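## Task

Take the lid sitting at lid park LP1 and seat it completely on culture plate E01 in nest N1, leaving the plate in its original spot. The lid must stay seated with no help from the robot; finish by opening the gripper and backing the arm away.

## Robot and tools

Robot: a single arm in a physics simulation with a two-finger parallel gripper and one camera, cam_wrist (616x616 fisheye, mounted on the wrist). There is only one arm, so every command carries one row for it. Brief disturbances can tug a held part or nudge loose items. Nothing may leave the table.

Frame: all poses are in the scene frame, origin on the table top below the arm base, +z up, +y to the left when facing +x. The base can be slightly tilted, and the reported hand position gets less accurate at long reach. The gripper's fingers point along its own +z; they open and close along its own y. end_effector_position is the point between the pads when shut; closed fingertips extend about 33 mm past it, fully open ones about 9 mm. Closing pushes the fingertips roughly 24 mm farther from the arm, so leave that clearance above a surface before closing.

Row format (used by every moving call): 10 numbers in this order: x, y, z (metres, absolute target position in the scene frame), qw, qx, qy, qz (absolute target orientation quaternion, w first, scene frame), then position, force_limit, speed for the fingers, each from -1 to 1. position +1 = fully open (140 mm), about -0.8 = pads touching, -1 = close until blocked. force_limit roughly 14 N at -1, 60 N at 0, 107 N at +1. speed is the pad gap rate, about 30, 140, 250 mm/s at -1, 0, +1. Repeat the desired quaternion in every row, since the reported one can drift. A target more than 0.6 m from the last reported position along any gripper axis is refused.

execute_actions: argument actions is a list holding at most one item. Empty list: just returns state. {"rows": [[10 numbers], ...], "steps": n}: up to 15 rows and up to 15 steps of 1/30 s; each row is used for one step and the final row repeats to fill the step count (default 15). {"steps": n} alone: a wait of up to 300 steps measured from the previous result, including the time spent composing the reply. Optional pictures (boolean) controls whether images are returned; by default they are.

move: argument target is one 10-number row (absolute pose plus finger values), speed in m/s from 0.002 to 0.5 (default 0.25; rotation limited to twice that in rad/s). It drives along a straight line lasting 0.5 to 10 s, rotating the short way. Finger values are sent at the start. It does not avoid obstacles; the hand lags and can overshoot speed, notably with the arm almost straight. Faster moves and targets set deeper past a contact hit and press harder. The result adds a move: line: done (settled near target) or off_target, moving, held, fault, plus limits such as paced (pose clipped) or held (clearance check blocked steps; afterwards the arm may lurch fast), and distance to target.

wait: argument seconds, 0 to 10; nothing new is commanded.

zoom_image: camera "cam_wrist", region [x0, y0, x1, y1] in image pixels (top-left origin, at most 504x504) for a closer look at the latest image.

finished_scene: argument scene (1 or 2) ends that scene irreversibly, grades it, and gives the next task. Only call it after the lid rests on its own and the gripper is open and clear.

Control behaviour: each step the commanded pose is clipped to within 70 mm and 16 degrees of the measured pose; damped inverse kinematics then favours position over orientation. After an action's last step the arm only continues to the last clipped pose, so check the reported pose and send the remainder. Hand target (shown when nothing is held back) is where the controller is currently heading. The simulation keeps running while a reply is being written.

Result lines: the state gives end_effector_position and end_effector_quat_wxyz. pose unreachable means the clearance check altered or blocked the command; HELD marks steps where that happened. object_status: 0 moving, 1 stopped while opening, 2 stopped while closing (a grip), 3 reached requested position or pads met (thin items may still be held). position_measured is in counts: 3 fully open, 230 pads together, not linear. To grip, send position -1 and confirm status 2. Stopped fingers stay put until position changes by 0.01 or more; to squeeze harder, raise force_limit and switch position between -1 and -0.98.

Avoid: contact torque reaching a joint load limit (waist 35, shoulder 35, upper arm roll 32, elbow 30, forearm roll 12, wrist pitch 12, wrist roll 12 N m, held weight included) triggers a 10 s stop. Holding loads heats motors; a MOTOR HOT warning precedes an OVER-TEMPERATURE FAULT brake. Joint ranges (rad): waist ±2.744, shoulder ±1.784, upper arm roll ±2.901, elbow -3.042 to -0.152, forearm roll ±2.807, wrist pitch 0.544 to 4.517, wrist roll ±3.016. Approach slowly near contact, lower the lid gently, don't shove the plate out of nest N1, and avoid drops or slams.

Each tool is called as a command line: name --argument value for each argument, lists and objects as JSON in quotes; but a table of rows of numbers goes row by row, as --pt "numbers of a row", without its own name.

## Session

I'll start by looking at the current state.

execute_actions --actions '[]'

Scene clock: 0.00 s of 6000.00 s.
end_effector_position=(+0.5361, -0.0890, +0.1643) position_measured=3 object_status=3 end_effector_quat_wxyz=(-0.093, -0.346, +0.907, +0.221)
Joint positions: [-0.274  0.448 -0.043 -1.605  0.245  1.616  0.474]
Joint velocities: [ 0.002  0.    -0.001  0.001  0.001  0.    -0.001]
Hand target: +0.536, -0.089, +0.164; -0.093, -0.346, +0.907, +0.221

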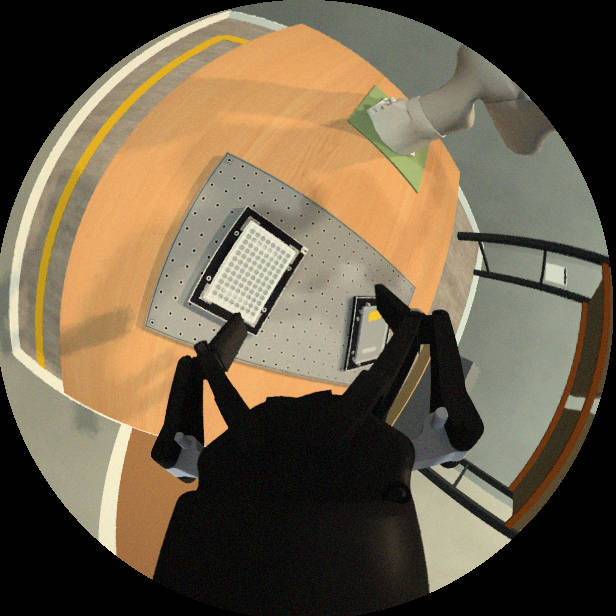

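zoom_image --camera "cam_wrist" --region '[130, 120, 480, 400]'

Region (130, 120, 480, 400) of cam_wrist's 616x616 image, scaled by 1.440, with more detail than that image has; it fills the top 403 rows of this view, and the rest is white.

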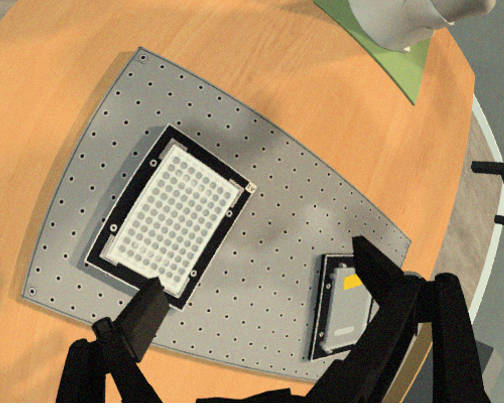

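move --target '[0.50, -0.06, 0.32, 0, -0.36, 0.93, 0, 1, 0, 0]'

Scene clock: 9.17 s of 6000.00 s.
end_effector_position=(+0.4992, -0.0587, +0.3234) position_measured=3 object_status=3 end_effector_quat_wxyz=(+0.002, -0.368, +0.930, +0.002)
Joint positions: [-0.163 -0.182  0.027 -2.022  0.011  1.838  0.69 ]
Joint velocities: [ 0.    -0.001  0.002 -0.    -0.002  0.003  0.031]
Hand target: +0.500, -0.060, +0.323; +0.002, -0.362, +0.932, +0.000
Off the commanded pose: 0.004 m, 1 deg.
After step 90, 4.47 s passed at rest.
move: off_target

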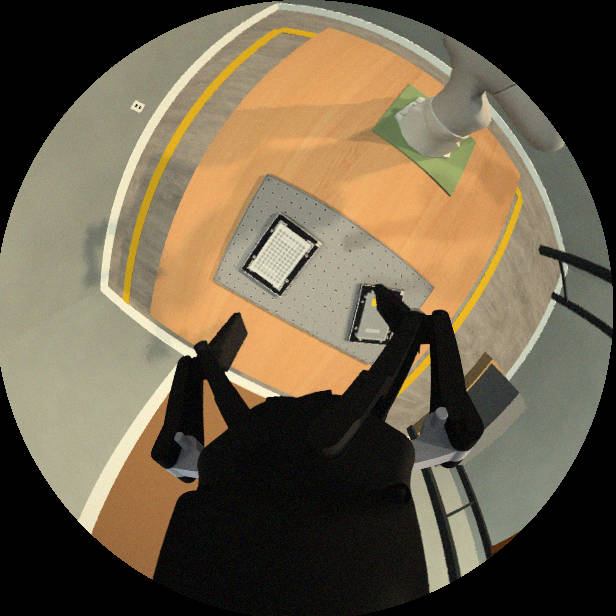

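zoom_image --camera "cam_wrist" --region '[200, 160, 450, 360]'

Region (200, 160, 450, 360) of cam_wrist's 616x616 image, scaled by 2.016, with more detail than that image has; it fills the top 403 rows of this view, and the rest is white.

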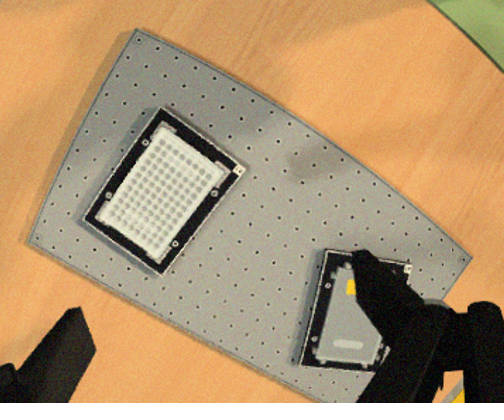

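zoom_image --camera "cam_wrist" --region '[130, 260, 500, 500]'

Region (130, 260, 500, 500) of cam_wrist's 616x616 image, scaled by 1.362, with more detail than that image has; it fills the top 327 rows of this view, and the rest is white.

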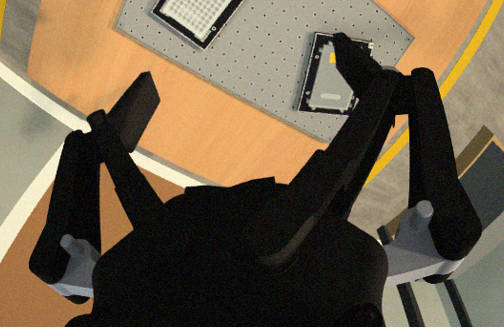

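move --target '[0.528, 0.117, 0.25, 0, -0.36, 0.93, 0, 1, 0, 0]'

Scene clock: 51.90 s of 6000.00 s.
end_effector_position=(+0.5232, +0.1197, +0.2492) position_measured=3 object_status=3 end_effector_quat_wxyz=(-0.001, -0.367, +0.930, +0.006)
Joint positions: [-0.034 -0.043  0.236 -2.054  0.023  2.005  1.026]
Joint velocities: [-0.    -0.001 -0.001  0.002 -0.002  0.     0.029]
Hand target: +0.525, +0.120, +0.250; +0.001, -0.361, +0.933, +0.004
Off the commanded pose: 0.006 m, 1 deg.
After step 90, 38.03 s passed at rest.
move: off_target

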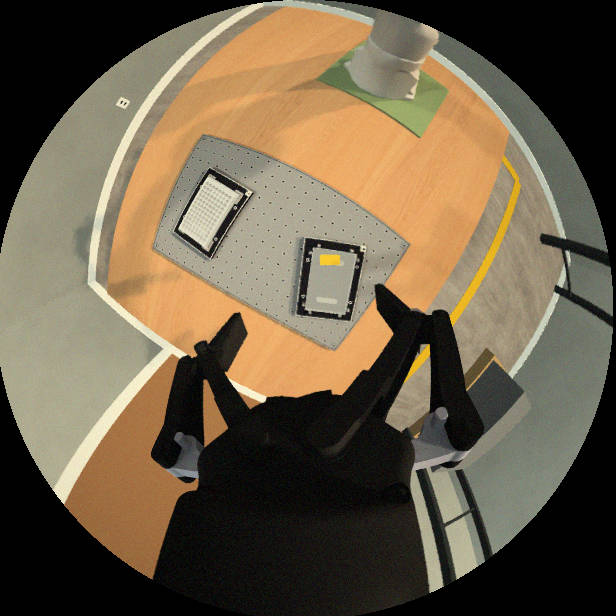

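zoom_image --camera "cam_wrist" --region '[250, 210, 410, 340]'

Region (250, 210, 410, 340) of cam_wrist's 616x616 image, scaled by 3.150, with more detail than that image has; it fills the top 410 rows of this view, and the rest is white.

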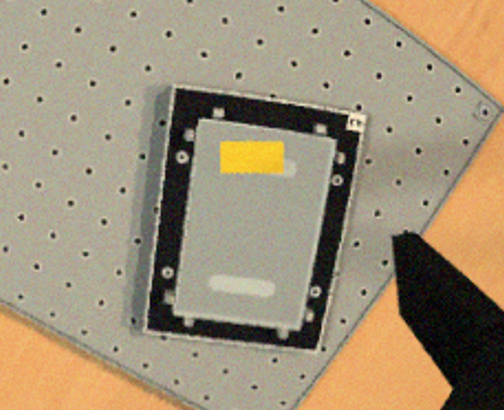

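move --target '[0.518, 0.155, 0.15, 0, -0.205, 0.98, 0, 1, 0, 0]'

Scene clock: 64.57 s of 6000.00 s.
end_effector_position=(+0.5167, +0.1559, +0.1504) position_measured=3 object_status=3 end_effector_quat_wxyz=(-0.001, -0.211, +0.978, +0.003)
Joint positions: [ 0.011  0.072  0.267 -2.187 -0.017  2.251  1.449]
Joint velocities: [-0.001 -0.    -0.    -0.    -0.002  0.001  0.03 ]
Hand target: +0.517, +0.156, +0.150; -0.000, -0.204, +0.979, +0.001
Off the commanded pose: 0.002 m, 1 deg.
After step 90, 7.97 s passed at rest.
move: done

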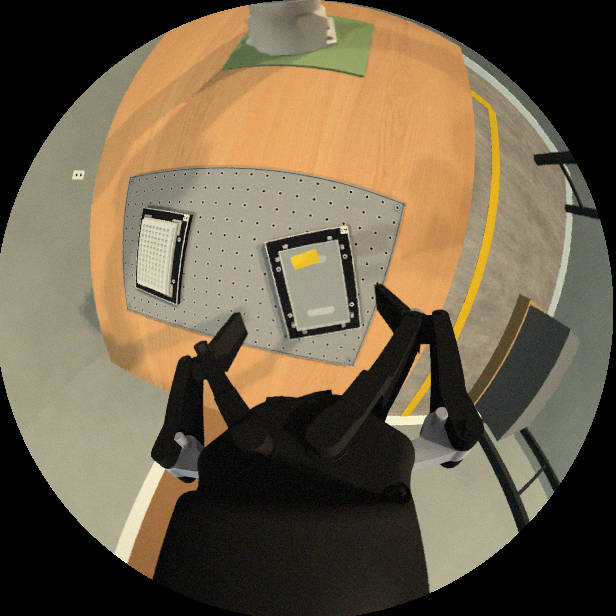

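zoom_image --camera "cam_wrist" --region '[200, 190, 440, 380]'

Region (200, 190, 440, 380) of cam_wrist's 616x616 image, scaled by 2.100, with more detail than that image has; it fills the top 399 rows of this view, and the rest is white.

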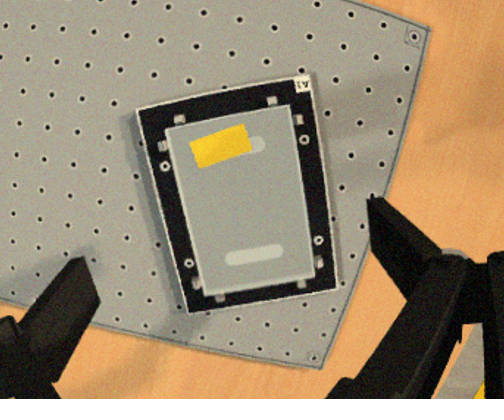

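move --target '[0.517, 0.156, 0.08, 0, -0.205, 0.98, 0, 1, 0, 0]'

Scene clock: 73.10 s of 6000.00 s.
end_effector_position=(+0.5151, +0.1564, +0.0798) position_measured=3 object_status=3 end_effector_quat_wxyz=(-0.002, -0.208, +0.978, +0.002)
Joint positions: [ 0.019  0.19   0.261 -2.242 -0.067  2.417  1.492]
Joint velocities: [ 0.001 -0.001 -0.001  0.    -0.002  0.01   0.011]
Hand target: +0.517, +0.156, +0.080; +0.000, -0.204, +0.979, +0.001
Off the commanded pose: 0.002 m, 0 deg.
After step 90, 4.47 s passed at rest.
move: done

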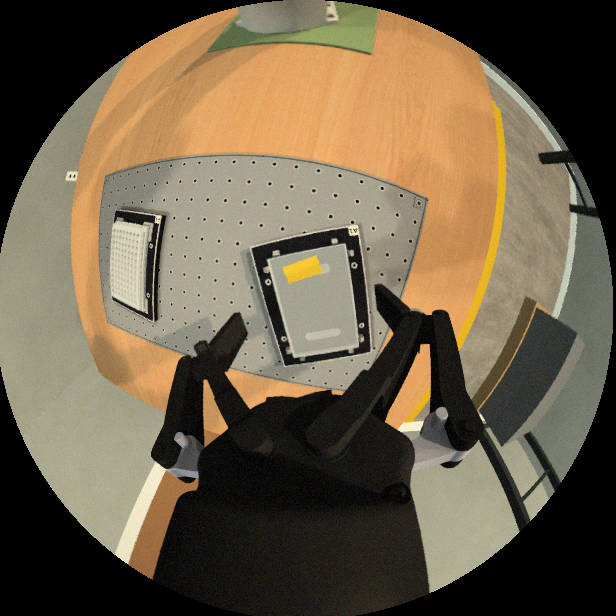

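zoom_image --camera "cam_wrist" --region '[200, 200, 440, 400]'

Region (200, 200, 440, 400) of cam_wrist's 616x616 image, scaled by 2.100, with more detail than that image has.

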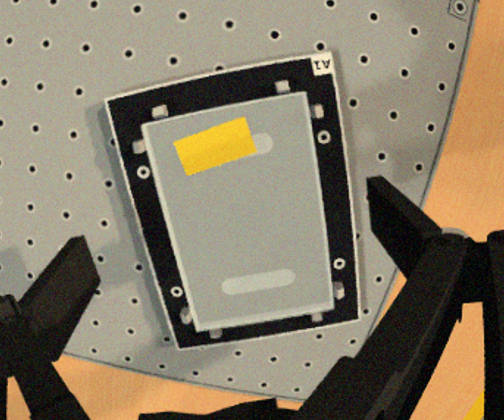

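move --target '[0.517, 0.156, 0.055, 0, -0.205, 0.98, 0, 1, 0, 0]' --speed 0.1

Scene clock: 86.70 s of 6000.00 s.
end_effector_position=(+0.5160, +0.1564, +0.0555) position_measured=3 object_status=3 end_effector_quat_wxyz=(-0.002, -0.208, +0.978, +0.001)
Joint positions: [ 0.026  0.24   0.252 -2.25  -0.09   2.474  1.509]
Joint velocities: [ 0.003  0.001 -0.001 -0.001 -0.001  0.01   0.007]
Hand target: +0.517, +0.156, +0.055; +0.000, -0.205, +0.979, +0.000
Off the commanded pose: 0.001 m, 0 deg.
After step 90, 9.70 s passed at rest.
move: done

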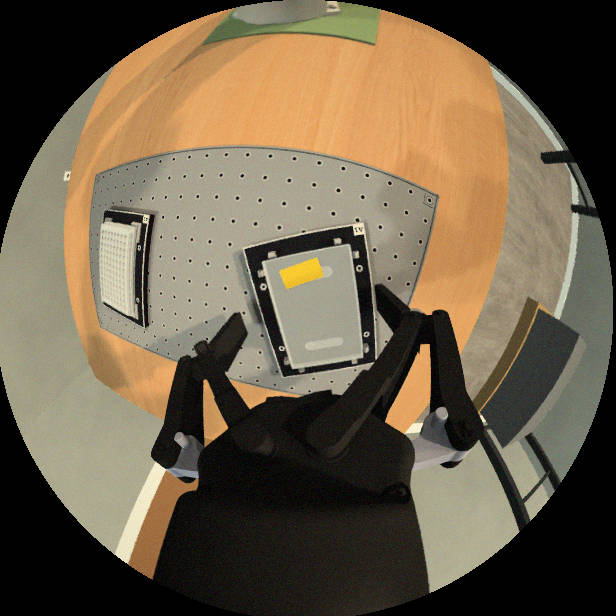

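zoom_image --camera "cam_wrist" --region '[200, 200, 440, 400]'

Region (200, 200, 440, 400) of cam_wrist's 616x616 image, scaled by 2.100, with more detail than that image has.

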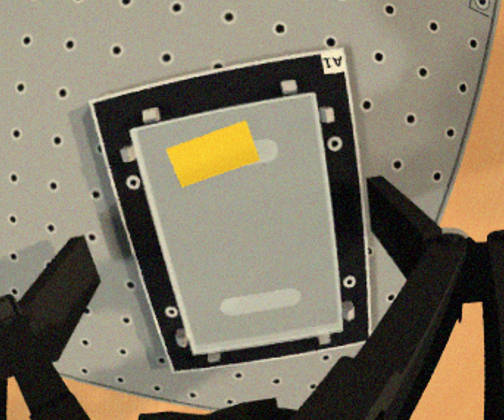

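move --target '[0.517, 0.156, 0.04, 0, -0.205, 0.98, 0, 1, 0, 0]' --speed 0.05

Scene clock: 95.33 s of 6000.00 s.
end_effector_position=(+0.5158, +0.1564, +0.0406) position_measured=3 object_status=3 end_effector_quat_wxyz=(-0.002, -0.208, +0.978, +0.001)
Joint positions: [ 0.032  0.271  0.244 -2.252 -0.104  2.506  1.518]
Joint velocities: [ 0.007 -0.    -0.004  0.    -0.004  0.016  0.007]
Hand target: +0.517, +0.156, +0.040; -0.000, -0.205, +0.979, +0.000
Off the commanded pose: 0.001 m, 0 deg.
After step 90, 4.90 s passed at rest.
move: done

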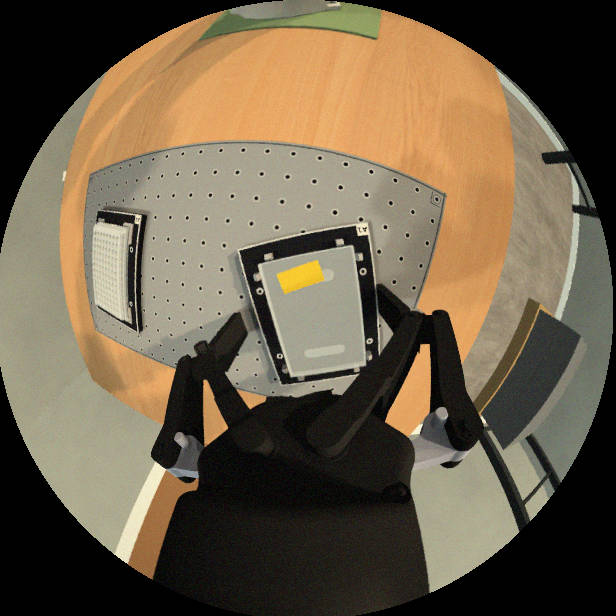

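zoom_image --camera "cam_wrist" --region '[200, 200, 440, 400]'

Region (200, 200, 440, 400) of cam_wrist's 616x616 image, scaled by 2.100, with more detail than that image has.

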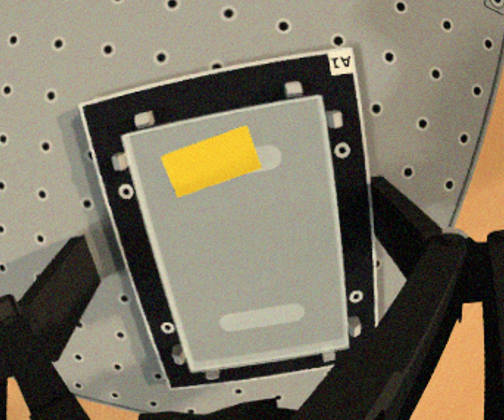

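execute_actions --actions '[{"rows": [[0.517, 0.156, 0.04, 0, -0.205, 0.98, 0, 0.6, -0.5, 0]], "steps": 15}]'

Scene clock: 105.57 s of 6000.00 s.
end_effector_position=(+0.5144, +0.1660, +0.0449) position_measured=41 object_status=2 end_effector_quat_wxyz=(+0.000, -0.214, +0.977, +0.002)
Joint positions: [ 0.044  0.262  0.25  -2.253 -0.101  2.503  1.519]
Joint velocities: [-0.002 -0.    -0.     0.    -0.001 -0.    -0.   ]
Hand target: +0.517, +0.156, +0.040; -0.000, -0.205, +0.979, +0.000
Off the commanded pose: 0.011 m, 1 deg.
Steps of this call (steps 1 to 90: nothing new was sent; then 6.73 s passed at rest; steps 91 to 105: all 15 steps of this action). Readings (end_effector_position | what the end effector reports):
91: (+0.5163, +0.1577, +0.0411) | position_measured=3 object_status=0
92: (+0.5159, +0.1603, +0.0418) | position_measured=9 object_status=0
94: (+0.5151, +0.1640, +0.0433) | position_measured=24 object_status=0
98: (+0.5144, +0.1660, +0.0449) | position_measured=41 object_status=0
105: the state above

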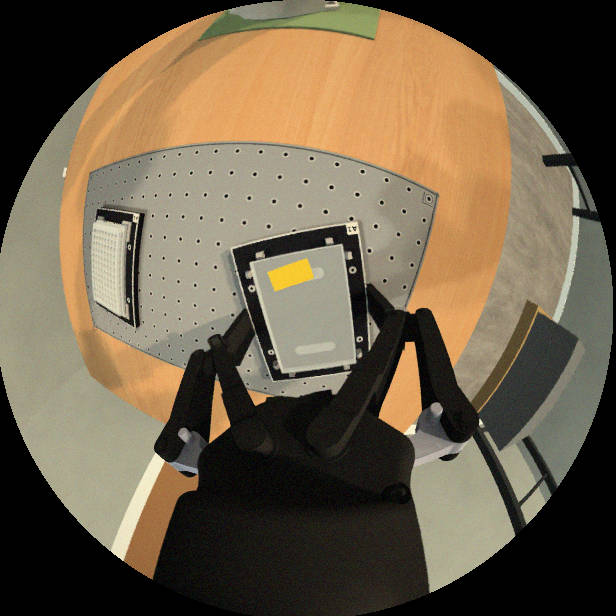

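zoom_image --camera "cam_wrist" --region '[200, 210, 440, 400]'

Region (200, 210, 440, 400) of cam_wrist's 616x616 image, scaled by 2.100, with more detail than that image has; it fills the top 399 rows of this view, and the rest is white.

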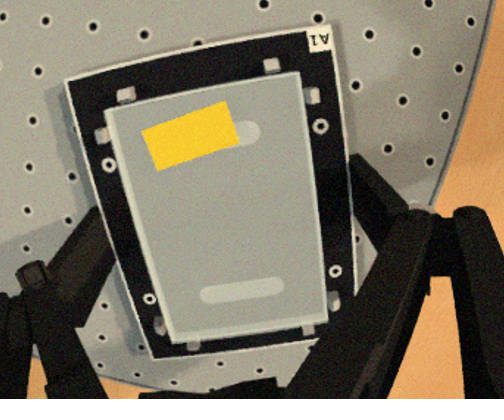

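execute_actions --actions '[{"rows": [[0.5144, 0.166, 0.045, 0, -0.205, 0.98, 0, 1, -0.5, 0]], "steps": 12}]' --pictures false

move --target '[0.5144, 0.166, 0.075, 0, -0.205, 0.98, 0, 1, -0.5, 0]' --speed 0.1

Scene clock: 114.00 s of 6000.00 s.
end_effector_position=(+0.5135, +0.1666, +0.0441) position_measured=3 object_status=0 end_effector_quat_wxyz=(-0.001, -0.210, +0.978, +0.001)
Joint positions: [ 0.05   0.263  0.245 -2.253 -0.101  2.502  1.531]
Joint velocities: [ 0.006 -0.001 -0.005  0.    -0.     0.     0.015]
Hand target: +0.514, +0.166, +0.045; +0.000, -0.205, +0.979, +0.000
Off the commanded pose: 0.001 m, 1 deg.
Steps of this call (steps 1 to 90: nothing new was sent; then 5.03 s passed at rest; steps 91 to 102: all 12 steps of this action). Readings (end_effector_position | what the end effector reports):
91: (+0.5142, +0.1661, +0.0449) | position_measured=41 object_status=0
92: (+0.5138, +0.1659, +0.0442) | position_measured=39 object_status=0
94: (+0.5137, +0.1661, +0.0441) | position_measured=20 object_status=0
98: (+0.5136, +0.1666, +0.0441) | position_measured=3 object_status=0
102: the state above

Scene clock: 115.17 s of 6000.00 s.
end_effector_position=(+0.5154, +0.1657, +0.0746) position_measured=3 object_status=3 end_effector_quat_wxyz=(+0.002, -0.203, +0.979, -0.001)
Joint positions: [ 0.048  0.202  0.25  -2.243 -0.08   2.438  1.531]
Joint velocities: [ 0.001 -0.001  0.001 -0.001  0.002 -0.01  -0.002]
Hand target: +0.514, +0.166, +0.075; +0.000, -0.205, +0.979, -0.000
Off the commanded pose: 0.001 m, 0 deg.
move: done

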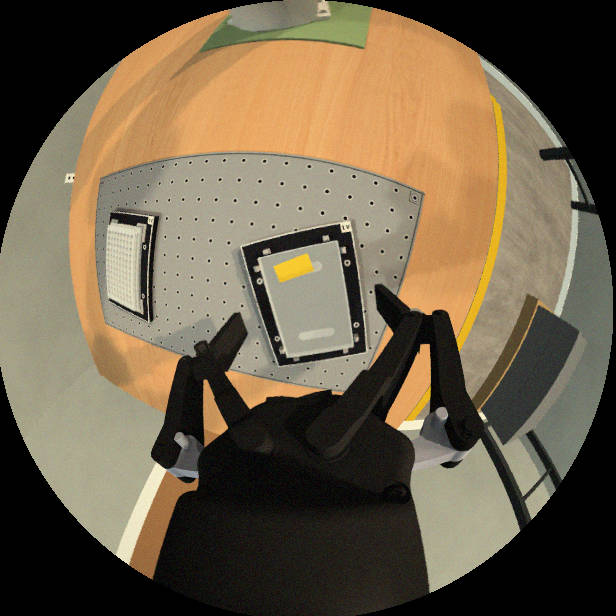

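execute_actions --actions '[{"rows": [[0.5144, 0.166, 0.075, 0, -0.205, 0.98, 0, 0.48, -0.5, 0]], "steps": 15}]' --pictures true

Scene clock: 119.50 s of 6000.00 s.
end_effector_position=(+0.5149, +0.1656, +0.0746) position_measured=68 object_status=0 end_effector_quat_wxyz=(+0.001, -0.203, +0.979, -0.001)
Joint positions: [ 0.048  0.202  0.25  -2.243 -0.08   2.436  1.53 ]
Joint velocities: [ 0.001  0.002  0.001  0.001 -0.001 -0.     0.001]
Hand target: +0.514, +0.166, +0.075; -0.000, -0.205, +0.979, -0.000
Off the commanded pose: 0.001 m, 0 deg.
Steps of this call (steps 1 to 90: nothing new was sent; then 0.83 s passed at rest; steps 91 to 105: all 15 steps of this action). Readings (end_effector_position | what the end effector reports):
91: (+0.5149, +0.1655, +0.0745) | position_measured=3 object_status=0
92: (+0.5149, +0.1655, +0.0745) | position_measured=9 object_status=0
94: (+0.5149, +0.1656, +0.0745) | position_measured=24 object_status=0
98: (+0.5149, +0.1656, +0.0745) | position_measured=54 object_status=0
105: the state above

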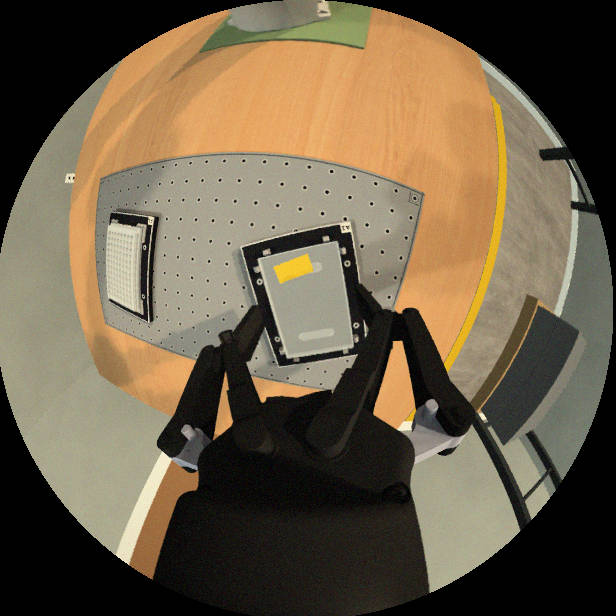

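Now descend slowly and check for contact.

move --target '[0.5144, 0.166, 0.05, 0, -0.205, 0.98, 0, 0.48, -0.5, 0]' --speed 0.03

Scene clock: 121.67 s of 6000.00 s.
end_effector_position=(+0.5136, +0.1663, +0.0599) position_measured=68 object_status=3 end_effector_quat_wxyz=(-0.001, -0.210, +0.978, -0.001)
Joint positions: [ 0.049  0.232  0.249 -2.246 -0.092  2.463  1.527]
Joint velocities: [ 0.001 -0.001  0.001 -0.001 -0.002  0.002 -0.008]
Hand target: +0.514, +0.166, +0.050; -0.000, -0.205, +0.979, +0.000
Off the commanded pose: 0.010 m, 1 deg.
move: off_target

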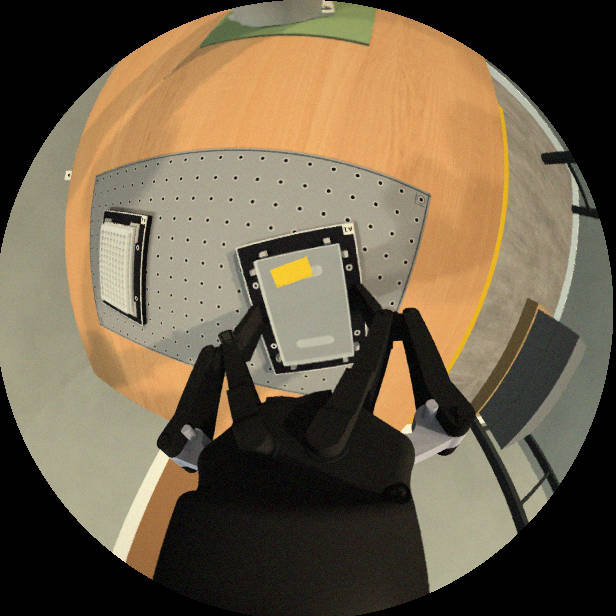

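execute_actions --actions '[{"rows": [[0.5144, 0.166, 0.063, 0, -0.205, 0.98, 0, 0.48, -0.5, 0]], "steps": 10}]' --pictures true

zoom_image --camera "cam_wrist" --region '[210, 215, 410, 390]'

Scene clock: 123.97 s of 6000.00 s.
end_effector_position=(+0.5148, +0.1666, +0.0625) position_measured=68 object_status=3 end_effector_quat_wxyz=(+0.001, -0.210, +0.978, -0.001)
Joint positions: [ 0.05   0.227  0.249 -2.246 -0.09   2.463  1.525]
Joint velocities: [ 0.002  0.002 -0.    -0.003  0.002 -0.     0.   ]
Hand target: +0.514, +0.166, +0.063; -0.000, -0.205, +0.979, -0.000
Off the commanded pose: 0.001 m, 1 deg.
Steps of this call (steps 1 to 59: nothing new was sent; steps 60 to 69: all 10 steps of this action). Readings (end_effector_position | what the end effector reports):
60: (+0.5138, +0.1663, +0.0605) | position_measured=68 object_status=3
61: (+0.5142, +0.1664, +0.0613) | position_measured=68 object_status=3
63: (+0.5146, +0.1665, +0.0622) | position_measured=68 object_status=3
67: (+0.5148, +0.1666, +0.0625) | position_measured=68 object_status=3
69: the state above

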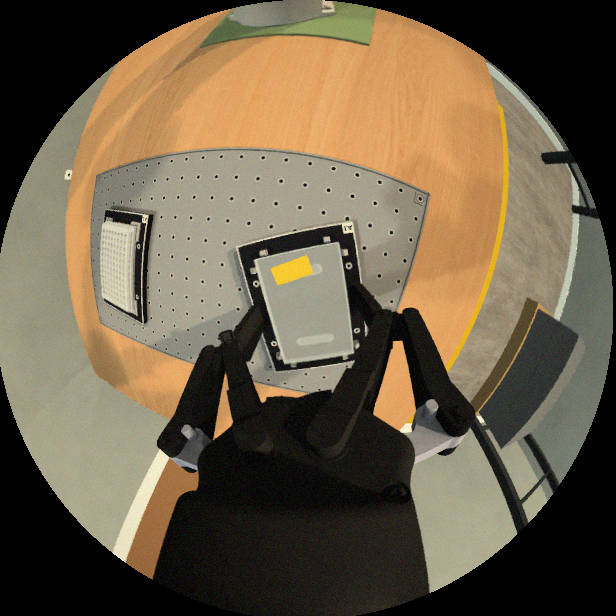

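Region (210, 215, 410, 390) of cam_wrist's 616x616 image, scaled by 2.520, with more detail than that image has; it fills the top 441 rows of this view, and the rest is white.

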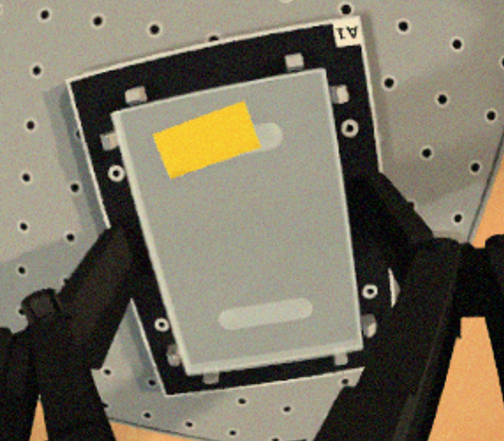

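execute_actions --actions '[{"rows": [[0.5144, 0.166, 0.066, 0, -0.205, 0.98, 0, 0.48, -0.5, 0],[0.5144, 0.166, 0.066, 0, -0.205, 0.98, 0, 0.48, -0.5, 0],[0.5144, 0.166, 0.066, 0, -0.205, 0.98, 0, 0.48, -0.5, 0],[0.5144, 0.166, 0.066, 0, -0.205, 0.98, 0, 0.48, -0.5, 0],[0.5144, 0.166, 0.066, 0, -0.205, 0.98, 0, -1, -0.2, -0.5]], "steps": 15}]' --pictures true

Scene clock: 128.87 s of 6000.00 s.
end_effector_position=(+0.5151, +0.1664, +0.0660) position_measured=104 object_status=0 end_effector_quat_wxyz=(+0.002, -0.209, +0.978, -0.001)
Joint positions: [ 0.05   0.219  0.249 -2.246 -0.087  2.457  1.525]
Joint velocities: [-0.001  0.001 -0.001 -0.001  0.001 -0.002  0.001]
Hand target: +0.514, +0.166, +0.066; +0.000, -0.205, +0.979, -0.000
Off the commanded pose: 0.001 m, 0 deg.
Steps of this call (steps 1 to 90: nothing new was sent; then 1.40 s passed at rest; steps 91 to 105: all 15 steps of this action). Readings (end_effector_position | what the end effector reports):
91: (+0.5146, +0.1666, +0.0627) | position_measured=68 object_status=3
92: (+0.5147, +0.1665, +0.0634) | position_measured=68 object_status=3
94: (+0.5150, +0.1665, +0.0646) | position_measured=68 object_status=3
98: (+0.5150, +0.1665, +0.0653) | position_measured=81 object_status=0
105: the state above

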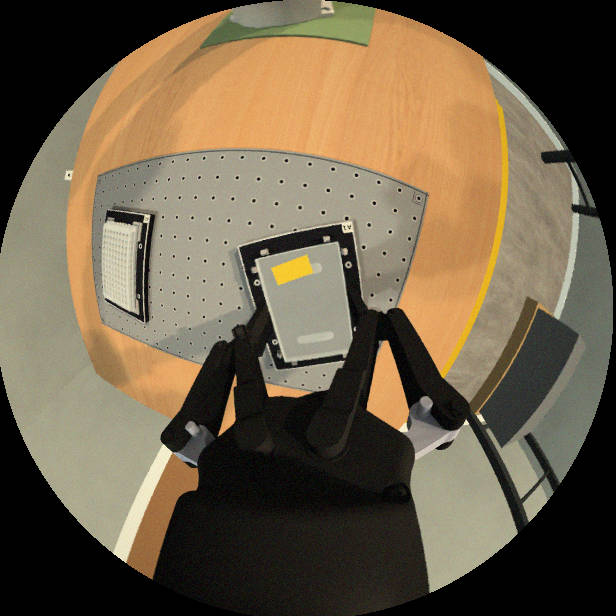

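execute_actions --actions '[{"rows": [[0.5144, 0.166, 0.066, 0, -0.205, 0.98, 0, -0.98, -0.2, -0.5]], "steps": 3}]' --pictures true

Scene clock: 130.37 s of 6000.00 s.
end_effector_position=(+0.5150, +0.1664, +0.0659) position_measured=104 object_status=0 end_effector_quat_wxyz=(+0.002, -0.209, +0.978, -0.001)
Joint positions: [ 0.05   0.219  0.249 -2.246 -0.087  2.457  1.525]
Joint velocities: [-0.     0.    -0.002  0.     0.    -0.001 -0.002]
Hand target: +0.514, +0.166, +0.066; +0.000, -0.205, +0.979, -0.000
Off the commanded pose: 0.001 m, 0 deg.
Steps of this call (steps 1 to 42: nothing new was sent; steps 43 to 45: all 3 steps of this action). Readings (end_effector_position | what the end effector reports):
43: (+0.5150, +0.1664, +0.0659) | position_measured=104 object_status=0
44: (+0.5150, +0.1664, +0.0659) | position_measured=104 object_status=0
45: the state above

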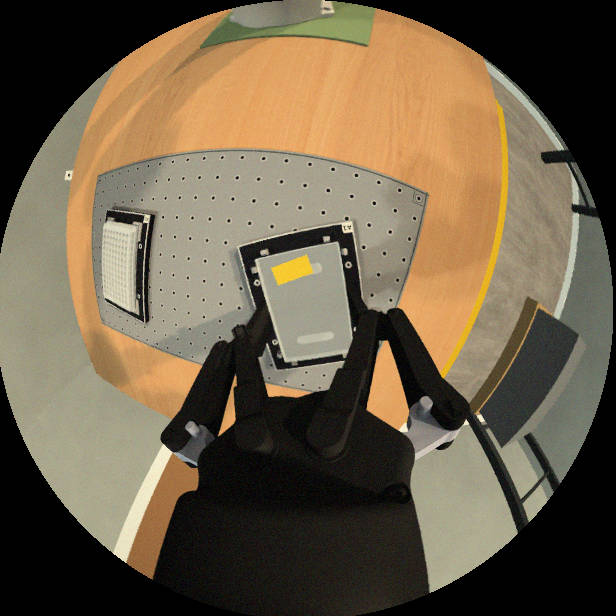

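execute_actions --actions '[]'

zoom_image --camera "cam_wrist" --region '[210, 215, 410, 390]'

Scene clock: 131.63 s of 6000.00 s.
end_effector_position=(+0.5150, +0.1664, +0.0659) position_measured=104 object_status=2 end_effector_quat_wxyz=(+0.002, -0.209, +0.978, -0.001)
Joint positions: [ 0.05   0.219  0.249 -2.246 -0.087  2.457  1.525]
Joint velocities: [-0.001 -0.001  0.    -0.    -0.     0.001  0.   ]
Hand target: +0.514, +0.166, +0.066; +0.000, -0.205, +0.979, -0.000
Off the commanded pose: 0.001 m, 0 deg.
Steps of this call (steps 1 to 38: nothing new was sent). Readings (end_effector_position | what the end effector reports):
1: (+0.5150, +0.1664, +0.0659) | position_measured=104 object_status=0
2: (+0.5150, +0.1664, +0.0659) | position_measured=104 object_status=0
4: (+0.5150, +0.1664, +0.0659) | position_measured=104 object_status=2
8: (+0.5150, +0.1664, +0.0659) | position_measured=104 object_status=2
38: the state above

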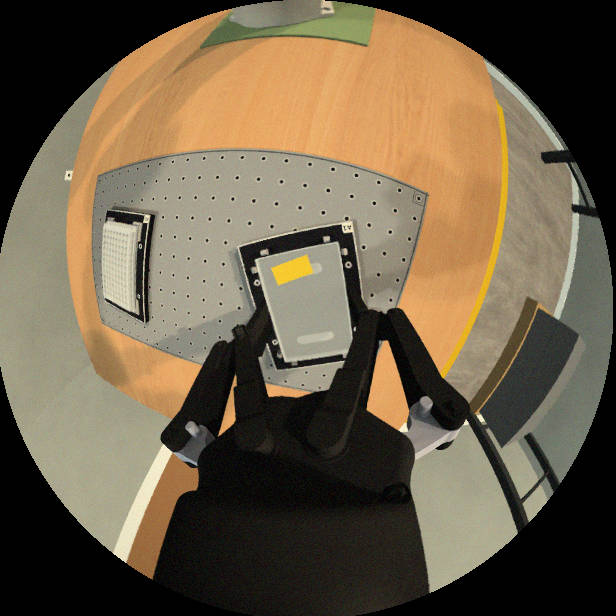

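Region (210, 215, 410, 390) of cam_wrist's 616x616 image, scaled by 2.520, with more detail than that image has; it fills the top 441 rows of this view, and the rest is white.

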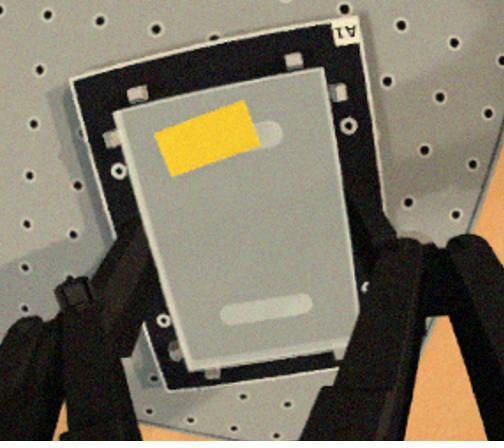

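move --target '[0.5144, 0.166, 0.20, 0, -0.205, 0.98, 0, -1, 0.3, -0.5]' --speed 0.1

Scene clock: 150.43 s of 6000.00 s.
end_effector_position=(+0.5151, +0.1665, +0.2000) position_measured=106 object_status=2 end_effector_quat_wxyz=(+0.002, -0.204, +0.979, -0.002)
Joint positions: [ 0.045  0.009  0.256 -2.126 -0.008  2.136  1.479]
Joint velocities: [ 0.    -0.    -0.001  0.001 -0.001 -0.013 -0.006]
Hand target: +0.514, +0.166, +0.200; -0.000, -0.206, +0.979, -0.001
Off the commanded pose: 0.001 m, 0 deg.
After step 90, 13.90 s passed at rest.
move: done

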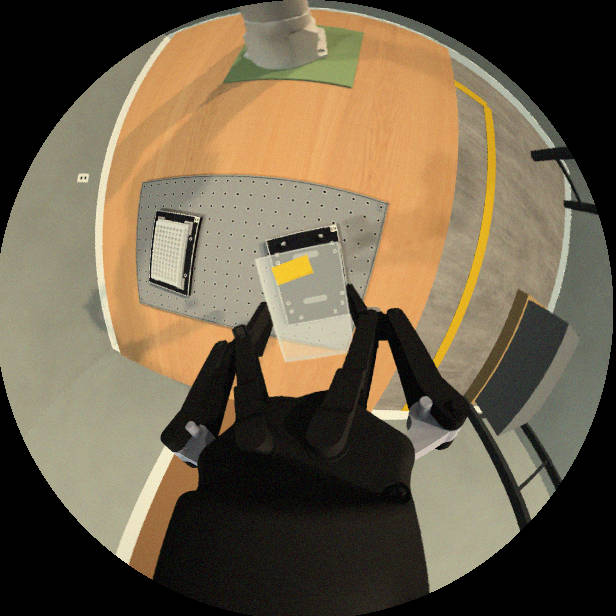

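move --target '[0.505, -0.125, 0.2, 0, -0.017, 1.0, 0, -1, 0.3, -0.5]' --speed 0.2

Scene clock: 170.20 s of 6000.00 s.
end_effector_position=(+0.5093, -0.1290, +0.1999) position_measured=106 object_status=2 end_effector_quat_wxyz=(+0.002, -0.008, +1.000, -0.003)
Joint positions: [-0.22  -0.039 -0.038 -2.185 -0.01   2.148  1.317]
Joint velocities: [-0.    -0.     0.001  0.003  0.     0.    -0.03 ]
Hand target: +0.510, -0.129, +0.200; +0.001, -0.017, +1.000, -0.005
Off the commanded pose: 0.006 m, 1 deg.
After step 90, 14.83 s passed at rest.
move: off_target

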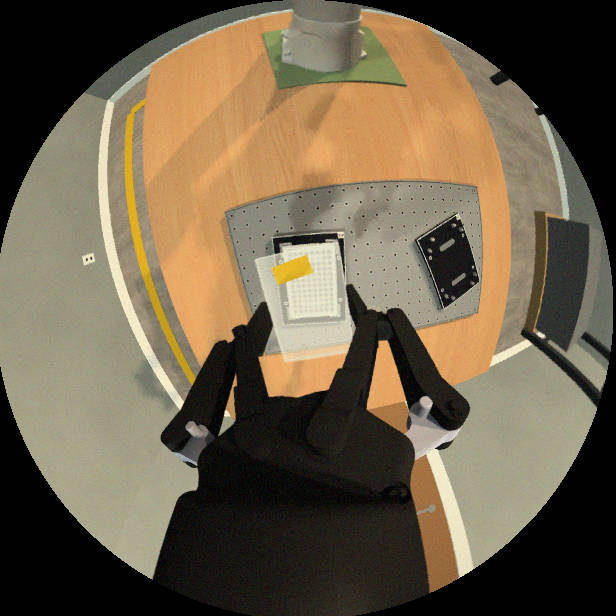

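zoom_image --camera "cam_wrist" --region '[230, 200, 390, 370]'

Region (230, 200, 390, 370) of cam_wrist's 616x616 image, scaled by 2.965, with more detail than that image has; it fills the left 474 columns of this view, and the rest is white.

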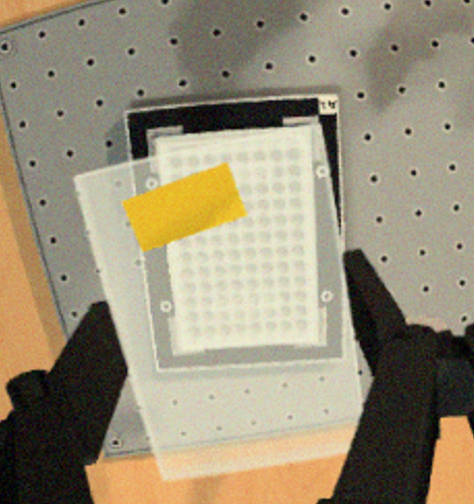

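move --target '[0.5084, -0.1245, 0.13, 0, 0.0464, 0.9989, 0, -1, 0.3, -0.5]' --speed 0.1

Scene clock: 183.13 s of 6000.00 s.
end_effector_position=(+0.5071, -0.1260, +0.1300) position_measured=106 object_status=2 end_effector_quat_wxyz=(-0.002, +0.040, +0.999, -0.000)
Joint positions: [-0.219  0.054 -0.038 -2.265 -0.001  2.312  1.409]
Joint velocities: [ 0.    -0.001  0.    -0.     0.001  0.01   0.027]
Hand target: +0.508, -0.125, +0.130; -0.000, +0.047, +0.999, +0.000
Off the commanded pose: 0.002 m, 1 deg.
After step 90, 8.63 s passed at rest.
move: done

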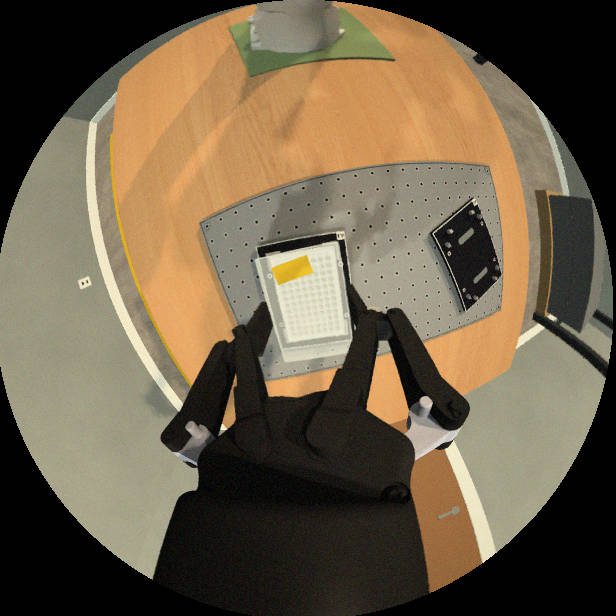

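zoom_image --camera "cam_wrist" --region '[230, 210, 390, 380]'

Region (230, 210, 390, 380) of cam_wrist's 616x616 image, scaled by 2.965, with more detail than that image has; it fills the left 474 columns of this view, and the rest is white.

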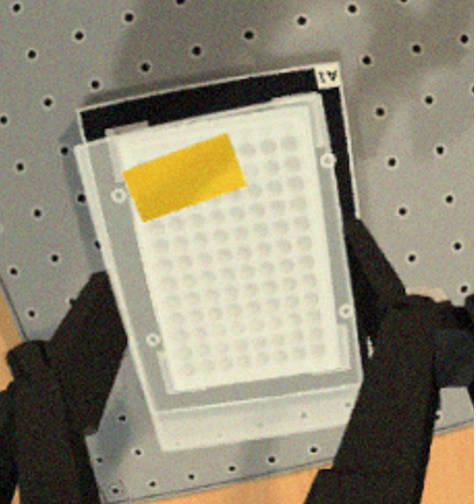

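move --target '[0.518, -0.1245, 0.10, 0, 0.0464, 0.9989, 0, -1, 0.3, -0.5]' --speed 0.08

Scene clock: 223.53 s of 6000.00 s.
end_effector_position=(+0.5151, -0.1256, +0.0991) position_measured=106 object_status=2 end_effector_quat_wxyz=(-0.003, +0.043, +0.999, -0.000)
Joint positions: [-0.216  0.128 -0.036 -2.259  0.003  2.378  1.418]
Joint velocities: [ 0.001 -0.002 -0.002  0.     0.001  0.009  0.002]
Hand target: +0.518, -0.124, +0.100; +0.000, +0.047, +0.999, +0.000
Off the commanded pose: 0.003 m, 1 deg.
After step 90, 36.43 s passed at rest.
move: done

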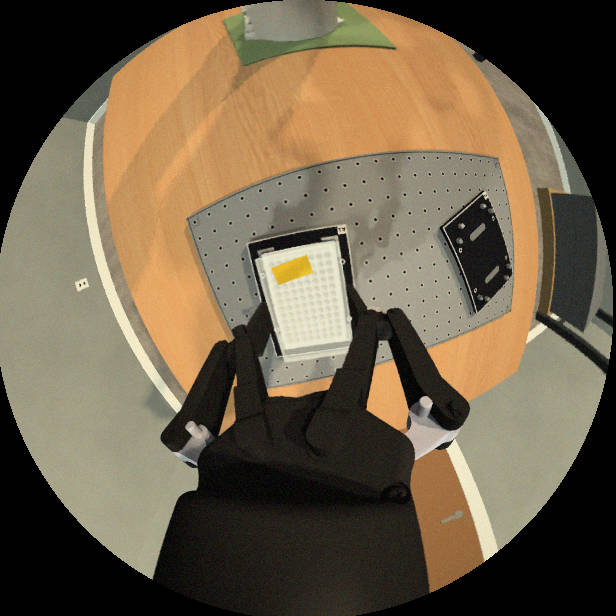

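zoom_image --camera "cam_wrist" --region '[230, 210, 390, 380]'

Region (230, 210, 390, 380) of cam_wrist's 616x616 image, scaled by 2.965, with more detail than that image has; it fills the left 474 columns of this view, and the rest is white.

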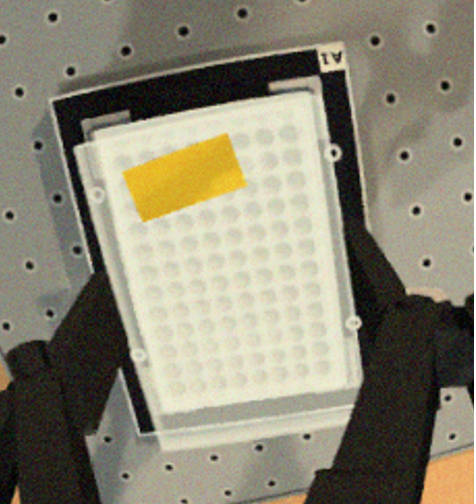

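zoom_image --camera "cam_wrist" --region '[245, 220, 365, 300]'

Region (245, 220, 365, 300) of cam_wrist's 616x616 image, scaled by 4.200, with more detail than that image has.

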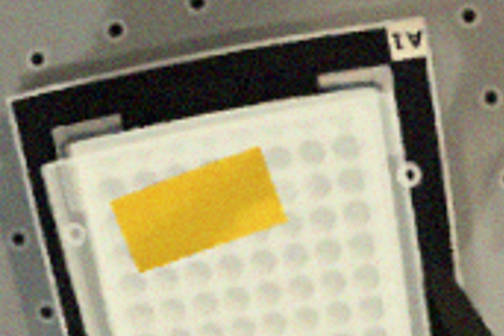

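move --target '[0.518, -0.1245, 0.085, 0, 0.0464, 0.9989, 0, -1, 0.3, -0.5]' --speed 0.04

Scene clock: 246.43 s of 6000.00 s.
end_effector_position=(+0.5166, -0.1260, +0.0856) position_measured=106 object_status=2 end_effector_quat_wxyz=(-0.002, +0.043, +0.999, -0.001)
Joint positions: [-0.216  0.155 -0.036 -2.264  0.003  2.413  1.418]
Joint velocities: [-0.     0.     0.    -0.    -0.001  0.015  0.   ]
Hand target: +0.518, -0.124, +0.085; -0.000, +0.046, +0.999, +0.000
Off the commanded pose: 0.002 m, 0 deg.
After step 90, 19.13 s passed at rest.
move: done

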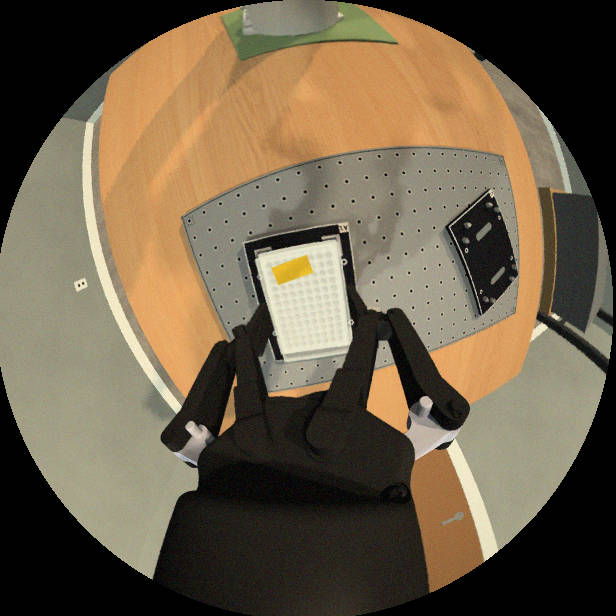

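zoom_image --camera "cam_wrist" --region '[230, 210, 390, 380]'

Region (230, 210, 390, 380) of cam_wrist's 616x616 image, scaled by 2.965, with more detail than that image has; it fills the left 474 columns of this view, and the rest is white.

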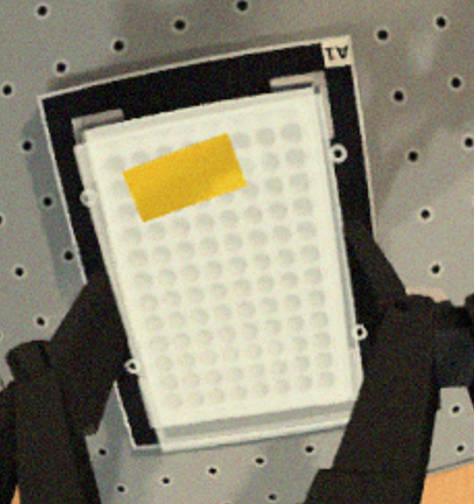

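move --target '[0.518, -0.1245, 0.072, 0, 0.0464, 0.9989, 0, -1, 0.3, -0.5]' --speed 0.02

Scene clock: 251.77 s of 6000.00 s.
end_effector_position=(+0.5173, -0.1262, +0.0814) position_measured=106 object_status=2 end_effector_quat_wxyz=(-0.001, +0.044, +0.999, -0.001)
Joint positions: [-0.216  0.163 -0.036 -2.267  0.004  2.426  1.419]
Joint velocities: [ 0.002 -0.001 -0.001  0.001  0.001 -0.     0.001]
Hand target: +0.518, -0.124, +0.072; -0.000, +0.047, +0.999, +0.000
Off the commanded pose: 0.010 m, 0 deg.
After step 90, 1.40 s passed at rest.
move: off_target

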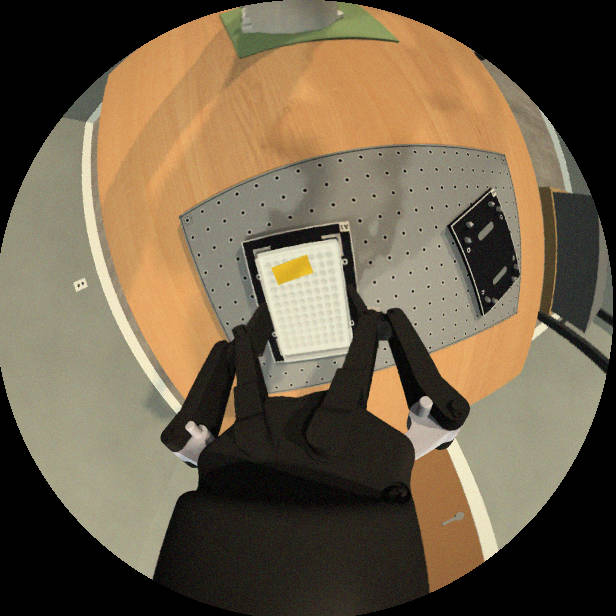

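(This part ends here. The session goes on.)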